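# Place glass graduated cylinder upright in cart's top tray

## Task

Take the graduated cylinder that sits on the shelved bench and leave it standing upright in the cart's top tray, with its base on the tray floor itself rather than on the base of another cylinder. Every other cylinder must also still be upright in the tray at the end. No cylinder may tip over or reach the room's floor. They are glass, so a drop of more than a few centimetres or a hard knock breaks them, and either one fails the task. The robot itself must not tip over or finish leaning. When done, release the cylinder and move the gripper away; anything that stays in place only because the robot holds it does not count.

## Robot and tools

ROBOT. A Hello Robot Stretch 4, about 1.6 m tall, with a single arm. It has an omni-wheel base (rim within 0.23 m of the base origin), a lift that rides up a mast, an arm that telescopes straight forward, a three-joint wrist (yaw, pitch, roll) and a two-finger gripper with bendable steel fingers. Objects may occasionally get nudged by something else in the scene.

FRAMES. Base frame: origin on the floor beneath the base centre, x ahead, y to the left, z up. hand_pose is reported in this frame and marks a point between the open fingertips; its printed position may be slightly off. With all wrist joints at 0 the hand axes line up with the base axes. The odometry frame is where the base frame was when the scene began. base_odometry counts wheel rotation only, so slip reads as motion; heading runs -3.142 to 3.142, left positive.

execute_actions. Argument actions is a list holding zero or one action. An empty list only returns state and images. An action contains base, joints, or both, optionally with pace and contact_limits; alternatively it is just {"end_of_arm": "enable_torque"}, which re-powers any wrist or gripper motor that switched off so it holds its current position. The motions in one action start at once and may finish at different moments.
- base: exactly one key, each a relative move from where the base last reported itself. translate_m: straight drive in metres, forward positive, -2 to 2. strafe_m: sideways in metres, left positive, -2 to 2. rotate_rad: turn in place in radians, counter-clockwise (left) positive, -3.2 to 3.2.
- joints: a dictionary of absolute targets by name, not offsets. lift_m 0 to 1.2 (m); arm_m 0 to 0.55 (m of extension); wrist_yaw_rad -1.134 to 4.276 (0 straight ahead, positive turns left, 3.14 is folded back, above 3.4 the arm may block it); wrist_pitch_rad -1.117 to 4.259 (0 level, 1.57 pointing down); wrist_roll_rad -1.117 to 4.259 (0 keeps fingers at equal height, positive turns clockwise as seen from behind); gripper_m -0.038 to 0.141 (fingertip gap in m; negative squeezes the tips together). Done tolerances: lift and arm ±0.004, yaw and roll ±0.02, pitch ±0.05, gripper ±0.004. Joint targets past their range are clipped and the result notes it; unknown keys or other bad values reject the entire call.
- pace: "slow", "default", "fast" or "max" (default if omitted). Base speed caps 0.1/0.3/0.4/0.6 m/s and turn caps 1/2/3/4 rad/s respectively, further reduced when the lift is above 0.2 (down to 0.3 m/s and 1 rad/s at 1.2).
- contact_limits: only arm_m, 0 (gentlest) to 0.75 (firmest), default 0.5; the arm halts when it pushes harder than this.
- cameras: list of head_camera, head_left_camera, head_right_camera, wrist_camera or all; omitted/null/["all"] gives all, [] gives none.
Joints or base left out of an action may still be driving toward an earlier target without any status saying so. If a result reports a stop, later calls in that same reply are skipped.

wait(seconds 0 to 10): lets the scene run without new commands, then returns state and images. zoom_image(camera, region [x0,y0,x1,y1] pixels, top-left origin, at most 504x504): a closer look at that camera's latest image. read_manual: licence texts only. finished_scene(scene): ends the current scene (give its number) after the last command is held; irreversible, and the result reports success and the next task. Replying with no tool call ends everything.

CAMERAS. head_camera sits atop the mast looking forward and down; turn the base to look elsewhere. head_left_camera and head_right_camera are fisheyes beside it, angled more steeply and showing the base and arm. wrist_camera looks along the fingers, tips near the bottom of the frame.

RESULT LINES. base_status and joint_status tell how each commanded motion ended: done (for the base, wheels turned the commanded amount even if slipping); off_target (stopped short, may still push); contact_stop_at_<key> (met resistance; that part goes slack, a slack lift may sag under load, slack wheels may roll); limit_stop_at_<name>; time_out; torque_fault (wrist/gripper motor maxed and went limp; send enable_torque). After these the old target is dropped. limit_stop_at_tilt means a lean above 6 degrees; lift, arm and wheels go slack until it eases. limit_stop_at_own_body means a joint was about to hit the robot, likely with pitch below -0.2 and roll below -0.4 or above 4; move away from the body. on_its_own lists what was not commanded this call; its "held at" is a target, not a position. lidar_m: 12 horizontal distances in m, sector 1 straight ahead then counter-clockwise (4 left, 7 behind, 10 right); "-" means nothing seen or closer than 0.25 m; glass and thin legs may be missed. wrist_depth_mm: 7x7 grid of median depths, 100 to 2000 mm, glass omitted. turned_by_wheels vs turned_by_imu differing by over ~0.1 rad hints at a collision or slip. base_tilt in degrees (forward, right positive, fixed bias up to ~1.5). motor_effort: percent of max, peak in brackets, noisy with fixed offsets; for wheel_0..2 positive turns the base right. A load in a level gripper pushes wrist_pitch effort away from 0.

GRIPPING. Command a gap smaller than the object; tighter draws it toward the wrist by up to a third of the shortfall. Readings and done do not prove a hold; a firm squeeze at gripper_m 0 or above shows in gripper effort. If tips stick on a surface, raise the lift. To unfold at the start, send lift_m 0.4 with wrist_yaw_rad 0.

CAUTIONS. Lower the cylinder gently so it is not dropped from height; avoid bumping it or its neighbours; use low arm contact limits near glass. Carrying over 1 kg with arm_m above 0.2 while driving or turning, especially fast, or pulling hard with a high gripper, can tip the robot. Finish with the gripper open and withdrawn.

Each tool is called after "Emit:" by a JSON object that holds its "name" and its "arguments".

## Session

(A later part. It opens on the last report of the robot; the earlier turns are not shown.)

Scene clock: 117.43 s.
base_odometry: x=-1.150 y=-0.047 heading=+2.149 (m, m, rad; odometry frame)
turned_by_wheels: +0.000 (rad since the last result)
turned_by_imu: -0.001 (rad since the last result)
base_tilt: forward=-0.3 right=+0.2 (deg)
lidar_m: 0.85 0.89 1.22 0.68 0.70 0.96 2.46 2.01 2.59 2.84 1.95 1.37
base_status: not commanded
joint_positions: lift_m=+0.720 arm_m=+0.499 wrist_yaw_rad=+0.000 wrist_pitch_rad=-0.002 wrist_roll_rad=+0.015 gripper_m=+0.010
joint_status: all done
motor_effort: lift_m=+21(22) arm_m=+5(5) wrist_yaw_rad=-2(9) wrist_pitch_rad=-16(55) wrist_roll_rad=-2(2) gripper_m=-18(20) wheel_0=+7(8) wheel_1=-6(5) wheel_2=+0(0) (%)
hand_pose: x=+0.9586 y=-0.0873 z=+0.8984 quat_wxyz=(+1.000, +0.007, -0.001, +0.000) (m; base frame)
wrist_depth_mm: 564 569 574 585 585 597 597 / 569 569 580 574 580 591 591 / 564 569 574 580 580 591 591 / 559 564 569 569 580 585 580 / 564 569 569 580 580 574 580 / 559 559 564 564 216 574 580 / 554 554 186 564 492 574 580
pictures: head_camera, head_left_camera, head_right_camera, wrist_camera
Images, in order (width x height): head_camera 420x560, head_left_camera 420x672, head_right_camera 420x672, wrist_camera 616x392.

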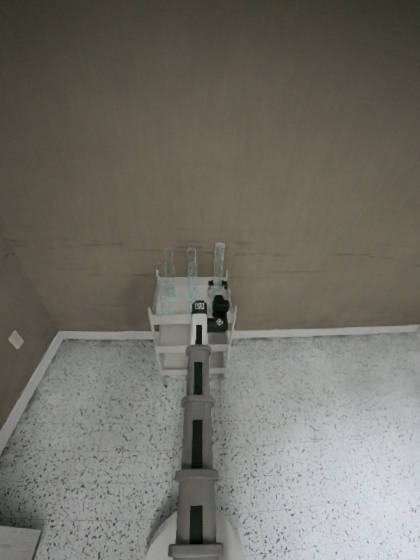

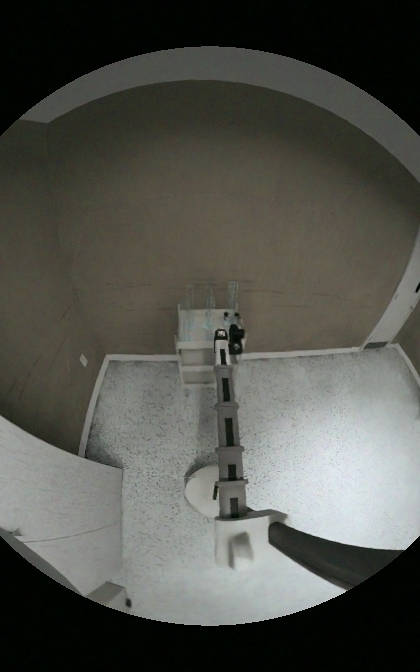

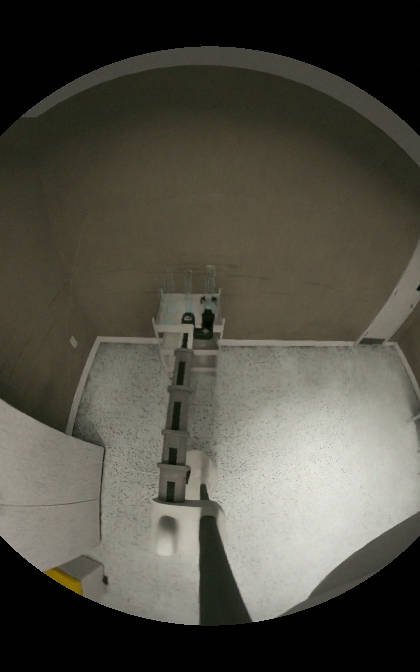

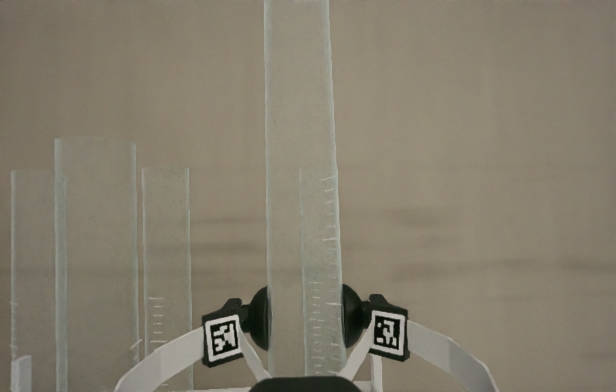

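Emit:
{"name": "execute_actions", "arguments": {"actions": [{"joints":{"arm_m":0.53,"lift_m":0.73},"pace":"slow"}], "cameras": []}}

Emit:
{"name": "execute_actions", "arguments": {"actions": [{"joints":{"lift_m":0.67},"pace":"slow","contact_limits":{"arm_m":0.2}}], "cameras": ["wrist_camera","head_camera"]}}

Emit:
{"name": "zoom_image", "arguments": {"camera": "head_camera", "region": [170,240,270,340]}}

Scene clock: 127.70 s.
base_odometry: x=-1.150 y=-0.047 heading=+2.149 (m, m, rad; odometry frame)
turned_by_wheels: +0.000 (rad since the last result)
turned_by_imu: -0.001 (rad since the last result)
base_tilt: forward=-0.4 right=+0.1 (deg)
lidar_m: 0.86 0.89 1.18 0.68 0.71 0.97 2.47 1.99 2.58 2.85 1.90 1.35
base_status: not commanded
joint_positions: lift_m=+0.730 arm_m=+0.529 wrist_yaw_rad=+0.000 wrist_pitch_rad=-0.002 wrist_roll_rad=+0.015 gripper_m=+0.010
joint_status: all done
motor_effort: lift_m=+21(23) arm_m=+7(6) wrist_yaw_rad=-1(1) wrist_pitch_rad=-20(16) wrist_roll_rad=-2(3) gripper_m=-18(17) wheel_0=+8(7) wheel_1=-6(6) wheel_2=+0(0) (%)
hand_pose: x=+0.9882 y=-0.0873 z=+0.9084 quat_wxyz=(+1.000, +0.007, -0.001, +0.000) (m; base frame)
wrist_depth_mm: 544 544 554 549 559 559 569 / 544 544 549 549 549 554 564 / 530 539 544 549 554 554 564 / 535 535 544 544 549 559 559 / 530 525 535 544 549 544 554 / 525 535 535 539 216 544 549 / 521 525 186 544 449 544 544
pictures: none
No camera images: the call's "cameras" was empty. Leave "cameras" out to get every camera's image.

action 0: "contact_limits": arm_m has a limit but is not in "joints" beside it: add it there, or leave its limit out

Region (170, 240, 270, 340) of head_camera's 420x560 image, scaled by 5.040, with more detail than that image has.

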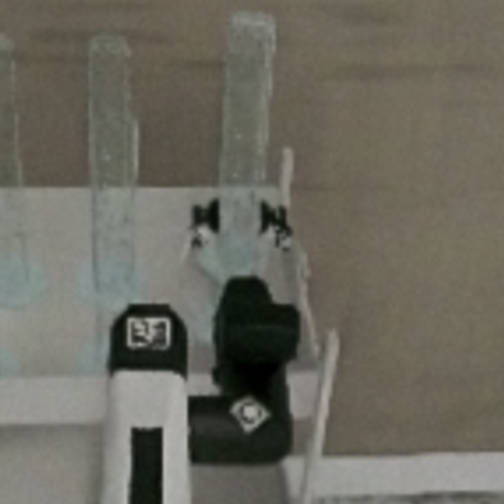

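Lower just to where contact previously would show.

Emit:
{"name": "execute_actions", "arguments": {"actions": [{"joints":{"lift_m":0.675},"pace":"slow"}], "cameras": ["wrist_camera","head_right_camera"]}}

Scene clock: 131.67 s.
base_odometry: x=-1.150 y=-0.047 heading=+2.149 (m, m, rad; odometry frame)
turned_by_wheels: +0.000 (rad since the last result)
turned_by_imu: -0.001 (rad since the last result)
base_tilt: forward=-0.4 right=+0.1 (deg)
lidar_m: 0.86 0.90 1.21 0.66 0.71 0.97 2.46 2.01 2.56 2.86 1.90 1.35
base_status: not commanded
joint_positions: lift_m=+0.675 arm_m=+0.529 wrist_yaw_rad=+0.000 wrist_pitch_rad=-0.002 wrist_roll_rad=+0.015 gripper_m=+0.010
joint_status: all done
motor_effort: lift_m=+15(20) arm_m=+7(7) wrist_yaw_rad=-1(1) wrist_pitch_rad=-18(15) wrist_roll_rad=-2(3) gripper_m=-16(17) wheel_0=+8(8) wheel_1=-6(6) wheel_2=+0(0) (%)
hand_pose: x=+0.9882 y=-0.0873 z=+0.8538 quat_wxyz=(+1.000, +0.007, -0.001, +0.000) (m; base frame)
wrist_depth_mm: 539 539 554 554 559 559 559 / 539 544 544 549 559 554 559 / 535 544 544 544 554 554 559 / 535 535 539 549 554 554 554 / 530 535 535 539 544 554 549 / 525 530 535 539 215 544 549 / 530 439 186 449 445 544 544
pictures: head_right_camera, wrist_camera
Images, in order (width x height): head_right_camera 420x672, wrist_camera 616x392.

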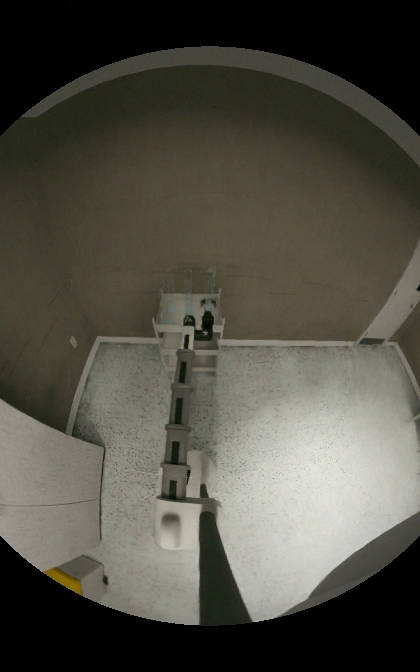

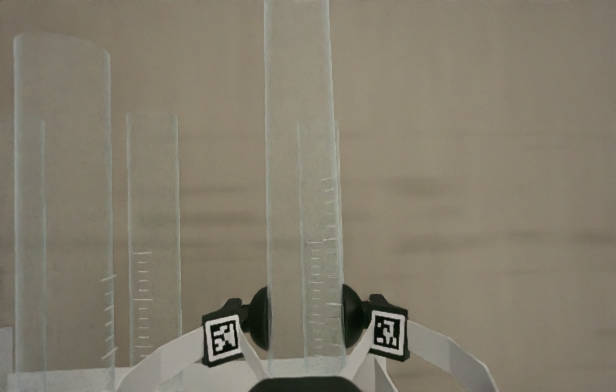

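Emit:
{"name": "execute_actions", "arguments": {"actions": [{"joints":{"lift_m":0.65},"pace":"slow"}], "cameras": ["wrist_camera"]}}

Emit:
{"name": "execute_actions", "arguments": {"actions": [{"joints":{"lift_m":0.64},"pace":"slow"}], "cameras": ["wrist_camera"]}}

Scene clock: 141.57 s.
base_odometry: x=-1.150 y=-0.047 heading=+2.149 (m, m, rad; odometry frame)
turned_by_wheels: +0.000 (rad since the last result)
turned_by_imu: -0.001 (rad since the last result)
base_tilt: forward=-0.3 right=+0.1 (deg)
lidar_m: 0.86 0.90 1.23 0.68 0.72 0.97 2.46 2.01 2.55 2.84 1.90 1.36
base_status: not commanded
joint_positions: lift_m=+0.650 arm_m=+0.529 wrist_yaw_rad=+0.000 wrist_pitch_rad=-0.002 wrist_roll_rad=+0.015 gripper_m=+0.010
joint_status: all done
motor_effort: lift_m=+15(16) arm_m=+7(7) wrist_yaw_rad=-1(1) wrist_pitch_rad=-15(18) wrist_roll_rad=-2(3) gripper_m=-18(18) wheel_0=+8(8) wheel_1=-6(5) wheel_2=+0(0) (%)
hand_pose: x=+0.9882 y=-0.0873 z=+0.8288 quat_wxyz=(+1.000, +0.007, -0.001, +0.000) (m; base frame)
wrist_depth_mm: 539 544 544 554 559 559 569 / 544 544 549 549 549 554 564 / 539 539 544 549 544 554 559 / 530 539 539 549 554 559 554 / 530 539 544 544 544 549 549 / 530 530 535 539 216 549 549 / 433 439 186 445 359 544 549
pictures: wrist_camera
Images, in order (width x height): wrist_camera 616x392.

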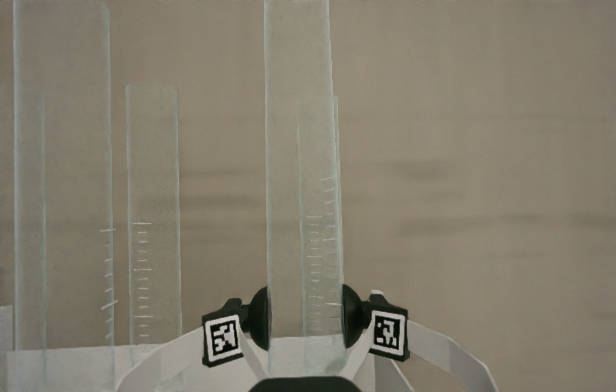

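Scene clock: 142.30 s.
base_odometry: x=-1.150 y=-0.047 heading=+2.149 (m, m, rad; odometry frame)
turned_by_wheels: +0.000 (rad since the last result)
turned_by_imu: +0.000 (rad since the last result)
base_tilt: forward=-0.3 right=+0.1 (deg)
lidar_m: 0.85 0.90 1.22 0.68 0.71 0.95 2.46 2.01 2.53 2.85 1.88 1.37
base_status: not commanded
joint_positions: lift_m=+0.640 arm_m=+0.529 wrist_yaw_rad=+0.000 wrist_pitch_rad=-0.001 wrist_roll_rad=+0.015 gripper_m=+0.010
joint_status: all done
motor_effort: lift_m=+15(15) arm_m=+7(7) wrist_yaw_rad=-1(1) wrist_pitch_rad=-15(14) wrist_roll_rad=-3(1) gripper_m=-16(19) wheel_0=+8(7) wheel_1=-6(6) wheel_2=+0(0) (%)
hand_pose: x=+0.9882 y=-0.0873 z=+0.8188 quat_wxyz=(+1.000, +0.007, -0.001, +0.000) (m; base frame)
wrist_depth_mm: 539 539 549 549 559 559 564 / 530 544 539 549 554 559 559 / 535 539 539 544 554 554 559 / 535 530 539 549 544 549 559 / 530 535 539 539 549 554 554 / 530 530 535 539 215 549 549 / 436 439 186 449 355 539 549
pictures: wrist_camera
Images, in order (width x height): wrist_camera 616x392.

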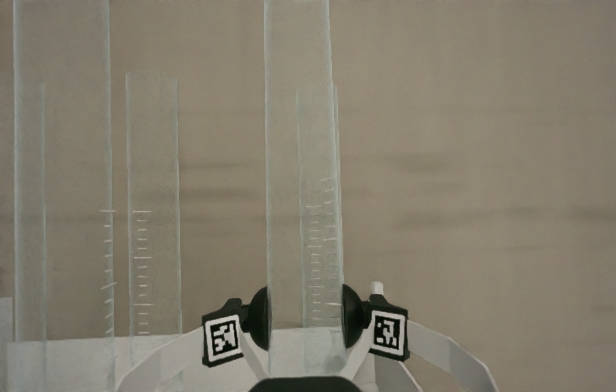

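Emit:
{"name": "execute_actions", "arguments": {"actions": [{"joints":{"lift_m":0.63},"pace":"slow"}], "cameras": ["wrist_camera"]}}

Emit:
{"name": "execute_actions", "arguments": {"actions": [{"joints":{"lift_m":0.622},"pace":"slow"}], "cameras": ["wrist_camera"]}}

Scene clock: 147.77 s.
base_odometry: x=-1.150 y=-0.047 heading=+2.149 (m, m, rad; odometry frame)
turned_by_wheels: +0.000 (rad since the last result)
turned_by_imu: -0.001 (rad since the last result)
base_tilt: forward=-0.4 right=+0.1 (deg)
lidar_m: 0.88 0.88 1.22 0.68 0.72 0.96 2.45 2.01 2.58 2.85 1.91 1.36
base_status: not commanded
joint_positions: lift_m=+0.630 arm_m=+0.529 wrist_yaw_rad=+0.000 wrist_pitch_rad=-0.001 wrist_roll_rad=+0.015 gripper_m=+0.010
joint_status: all done
motor_effort: lift_m=+16(14) arm_m=+7(7) wrist_yaw_rad=-2(1) wrist_pitch_rad=-17(15) wrist_roll_rad=-1(2) gripper_m=-18(17) wheel_0=+8(8) wheel_1=-6(6) wheel_2=+0(0) (%)
hand_pose: x=+0.9882 y=-0.0873 z=+0.8088 quat_wxyz=(+1.000, +0.007, -0.001, +0.000) (m; base frame)
wrist_depth_mm: 539 539 549 554 554 564 569 / 535 539 539 554 549 554 564 / 535 539 544 549 554 559 554 / 530 539 539 549 544 559 559 / 525 535 539 544 544 549 549 / 525 525 535 535 216 549 554 / 433 439 186 449 319 544 549
pictures: wrist_camera
Images, in order (width x height): wrist_camera 616x392.

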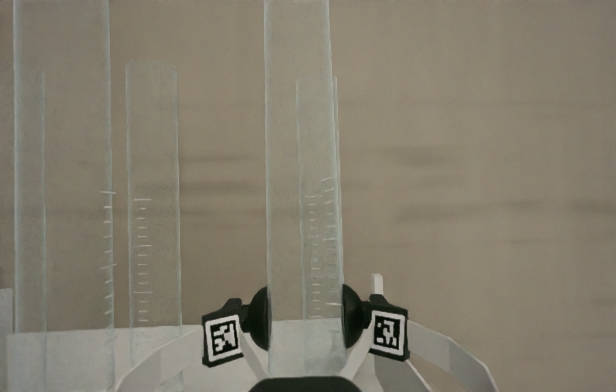

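Scene clock: 148.47 s.
base_odometry: x=-1.150 y=-0.047 heading=+2.149 (m, m, rad; odometry frame)
turned_by_wheels: +0.000 (rad since the last result)
turned_by_imu: +0.000 (rad since the last result)
base_tilt: forward=-0.4 right=+0.1 (deg)
lidar_m: 0.86 0.89 1.22 0.69 0.71 0.95 2.47 2.02 2.55 2.84 1.90 1.36
base_status: not commanded
joint_positions: lift_m=+0.622 arm_m=+0.529 wrist_yaw_rad=+0.000 wrist_pitch_rad=-0.006 wrist_roll_rad=+0.015 gripper_m=+0.010
joint_status: all done
motor_effort: lift_m=+14(16) arm_m=+7(7) wrist_yaw_rad=+0(1) wrist_pitch_rad=-4(15) wrist_roll_rad=-1(2) gripper_m=-16(17) wheel_0=+8(7) wheel_1=-6(6) wheel_2=+0(0) (%)
hand_pose: x=+0.9882 y=-0.0874 z=+0.8022 quat_wxyz=(+1.000, +0.007, -0.003, +0.000) (m; base frame)
wrist_depth_mm: 539 549 554 554 564 569 564 / 535 539 544 549 549 559 564 / 539 544 544 554 554 554 564 / 530 535 544 544 549 549 559 / 530 530 535 539 544 549 554 / 525 535 535 452 215 544 549 / 436 436 186 445 319 544 544
pictures: wrist_camera
Images, in order (width x height): wrist_camera 616x392.

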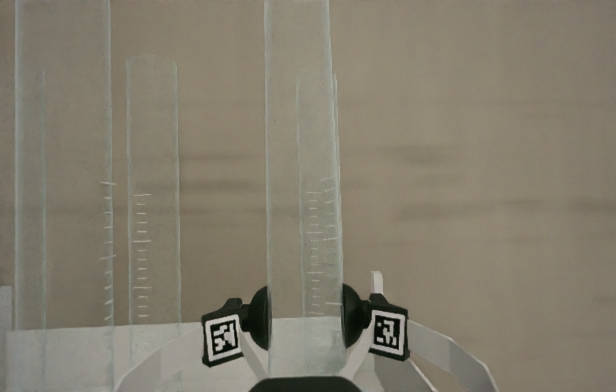

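Emit:
{"name": "execute_actions", "arguments": {"actions": [{"joints":{"gripper_m":0.032},"pace":"slow"}], "cameras": ["wrist_camera"]}}

Emit:
{"name": "execute_actions", "arguments": {"actions": [{"joints":{"gripper_m":0.06},"pace":"slow"}], "cameras": ["wrist_camera","head_camera"]}}

Scene clock: 152.40 s.
base_odometry: x=-1.150 y=-0.047 heading=+2.149 (m, m, rad; odometry frame)
turned_by_wheels: +0.000 (rad since the last result)
turned_by_imu: -0.001 (rad since the last result)
base_tilt: forward=-0.3 right=+0.1 (deg)
lidar_m: 0.87 0.90 1.20 0.67 0.71 0.97 2.45 2.01 2.56 2.85 1.90 1.33
base_status: not commanded
joint_positions: lift_m=+0.622 arm_m=+0.529 wrist_yaw_rad=+0.000 wrist_pitch_rad=-0.008 wrist_roll_rad=+0.015 gripper_m=+0.032
joint_status: all done
motor_effort: lift_m=+14(14) arm_m=+7(7) wrist_yaw_rad=+1(1) wrist_pitch_rad=+1(0) wrist_roll_rad=-2(3) gripper_m=-6(16) wheel_0=+8(8) wheel_1=-5(6) wheel_2=+0(0) (%)
hand_pose: x=+0.9881 y=-0.0875 z=+0.8027 quat_wxyz=(+1.000, +0.007, -0.004, +0.000) (m; base frame)
wrist_depth_mm: 539 549 549 554 564 564 569 / 539 544 549 544 559 559 564 / 535 539 544 549 554 559 564 / 535 544 539 549 549 554 554 / 530 535 539 549 544 549 554 / 521 530 535 530 544 544 554 / 436 439 430 445 315 544 544
pictures: wrist_camera
Images, in order (width x height): wrist_camera 616x392.

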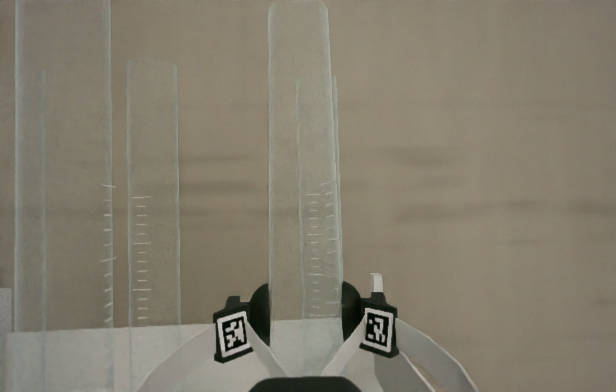

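Scene clock: 153.80 s.
base_odometry: x=-1.150 y=-0.047 heading=+2.149 (m, m, rad; odometry frame)
turned_by_wheels: +0.000 (rad since the last result)
turned_by_imu: +0.000 (rad since the last result)
base_tilt: forward=-0.4 right=+0.1 (deg)
lidar_m: 0.86 0.89 1.20 0.66 0.71 0.96 2.45 2.00 2.55 2.84 1.91 1.37
base_status: not commanded
joint_positions: lift_m=+0.622 arm_m=+0.529 wrist_yaw_rad=+0.000 wrist_pitch_rad=-0.004 wrist_roll_rad=+0.015 gripper_m=+0.060
joint_status: all done
motor_effort: lift_m=+15(14) arm_m=+7(7) wrist_yaw_rad=+0(1) wrist_pitch_rad=-9(8) wrist_roll_rad=-2(1) gripper_m=-3(5) wheel_0=+7(8) wheel_1=-5(5) wheel_2=+0(0) (%)
hand_pose: x=+0.9882 y=-0.0874 z=+0.8017 quat_wxyz=(+1.000, +0.007, -0.002, +0.000) (m; base frame)
wrist_depth_mm: 544 554 554 554 559 559 569 / 539 539 544 554 554 559 559 / 535 544 544 554 549 559 554 / 539 539 544 544 549 549 559 / 530 530 539 544 549 549 554 / 525 530 449 539 449 549 554 / 436 439 427 445 317 544 549
pictures: head_camera, wrist_camera
Images, in order (width x height): head_camera 420x560, wrist_camera 616x392.

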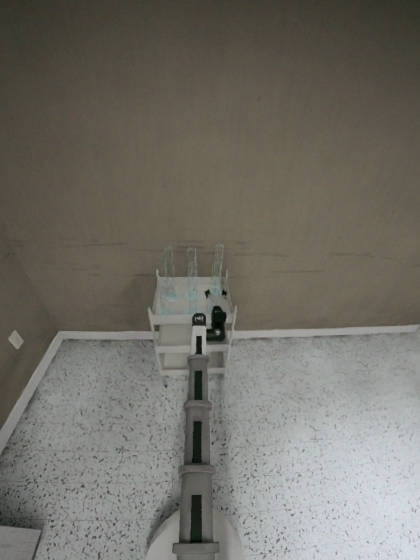

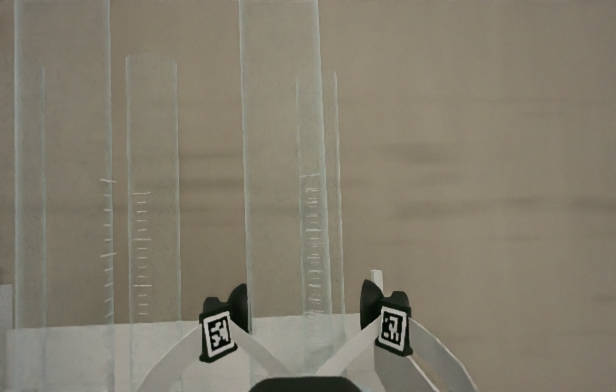

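Emit:
{"name": "execute_actions", "arguments": {"actions": [{"joints":{"gripper_m":0.08,"lift_m":0.635},"pace":"slow"}], "cameras": ["wrist_camera"]}}

Emit:
{"name": "execute_actions", "arguments": {"actions": [{"joints":{"arm_m":0.1},"pace":"slow"}], "cameras": ["wrist_camera","head_camera"]}}

Emit:
{"name": "zoom_image", "arguments": {"camera": "head_camera", "region": [140,230,250,340]}}

Scene clock: 159.70 s.
base_odometry: x=-1.150 y=-0.047 heading=+2.149 (m, m, rad; odometry frame)
turned_by_wheels: +0.000 (rad since the last result)
turned_by_imu: -0.001 (rad since the last result)
base_tilt: forward=-0.4 right=+0.1 (deg)
lidar_m: 0.88 0.89 1.19 0.68 0.70 0.95 2.47 2.00 2.56 2.84 1.89 1.37
base_status: not commanded
joint_positions: lift_m=+0.635 arm_m=+0.529 wrist_yaw_rad=+0.000 wrist_pitch_rad=-0.004 wrist_roll_rad=+0.015 gripper_m=+0.080
joint_status: all done
motor_effort: lift_m=+20(20) arm_m=+7(7) wrist_yaw_rad=+0(1) wrist_pitch_rad=-7(7) wrist_roll_rad=-2(2) gripper_m=-1(3) wheel_0=+7(8) wheel_1=-6(6) wheel_2=+0(0) (%)
hand_pose: x=+0.9882 y=-0.0874 z=+0.8142 quat_wxyz=(+1.000, +0.007, -0.002, +0.000) (m; base frame)
wrist_depth_mm: 544 549 554 554 559 564 564 / 539 544 549 549 549 559 559 / 535 539 549 549 549 554 559 / 535 544 539 544 549 554 559 / 530 530 539 539 544 554 554 / 525 530 530 539 218 544 544 / 433 436 439 442 364 549 549
pictures: wrist_camera
Images, in order (width x height): wrist_camera 616x392.

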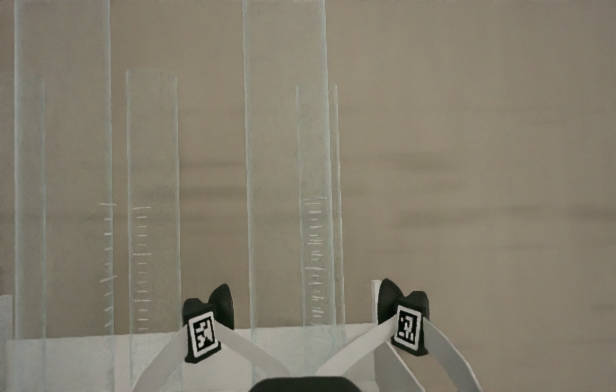

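Scene clock: 165.27 s.
base_odometry: x=-1.150 y=-0.047 heading=+2.149 (m, m, rad; odometry frame)
turned_by_wheels: +0.000 (rad since the last result)
turned_by_imu: -0.001 (rad since the last result)
base_tilt: forward=-0.3 right=+0.1 (deg)
lidar_m: 0.87 0.91 1.22 0.68 0.72 0.94 2.46 2.01 2.53 2.83 1.91 1.35
base_status: not commanded
joint_positions: lift_m=+0.635 arm_m=+0.101 wrist_yaw_rad=+0.000 wrist_pitch_rad=-0.004 wrist_roll_rad=+0.015 gripper_m=+0.080
joint_status: all done
motor_effort: lift_m=+20(20) arm_m=-7(5) wrist_yaw_rad=-1(0) wrist_pitch_rad=-10(10) wrist_roll_rad=-2(2) gripper_m=+0(2) wheel_0=+8(8) wheel_1=-6(5) wheel_2=+0(0) (%)
hand_pose: x=+0.5606 y=-0.0874 z=+0.8142 quat_wxyz=(+1.000, +0.007, -0.002, +0.000) (m; base frame)
wrist_depth_mm: 976 991 976 976 991 1008 1008 / 960 960 991 991 1008 991 1025 / 960 960 960 976 976 991 1008 / 960 946 976 976 991 976 1008 / 946 946 946 960 976 991 1008 / 917 676 544 554 218 976 991 / 931 535 946 549 960 946 976
pictures: head_camera, wrist_camera
Images, in order (width x height): head_camera 420x560, wrist_camera 616x392.

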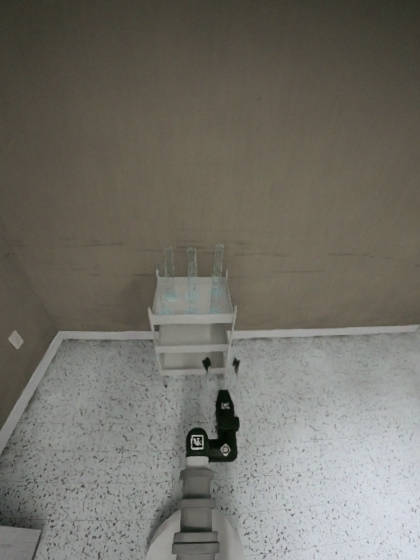

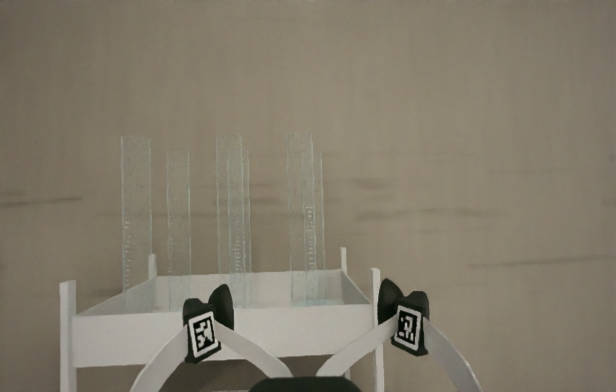

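Region (140, 230, 250, 340) of head_camera's 420x560 image, scaled by 4.582, with more detail than that image has.

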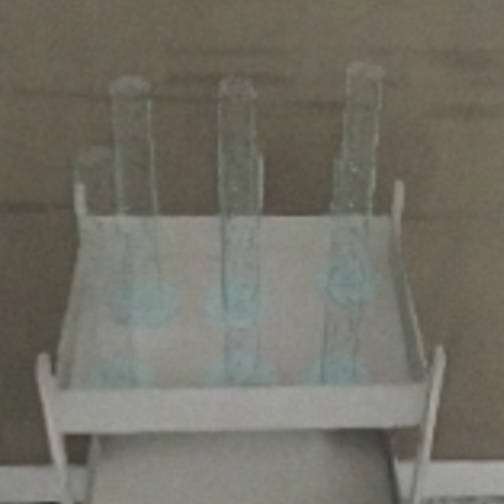

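Emit:
{"name": "finished_scene", "arguments": {"scene": 2}}

The scene is finished: the task was done.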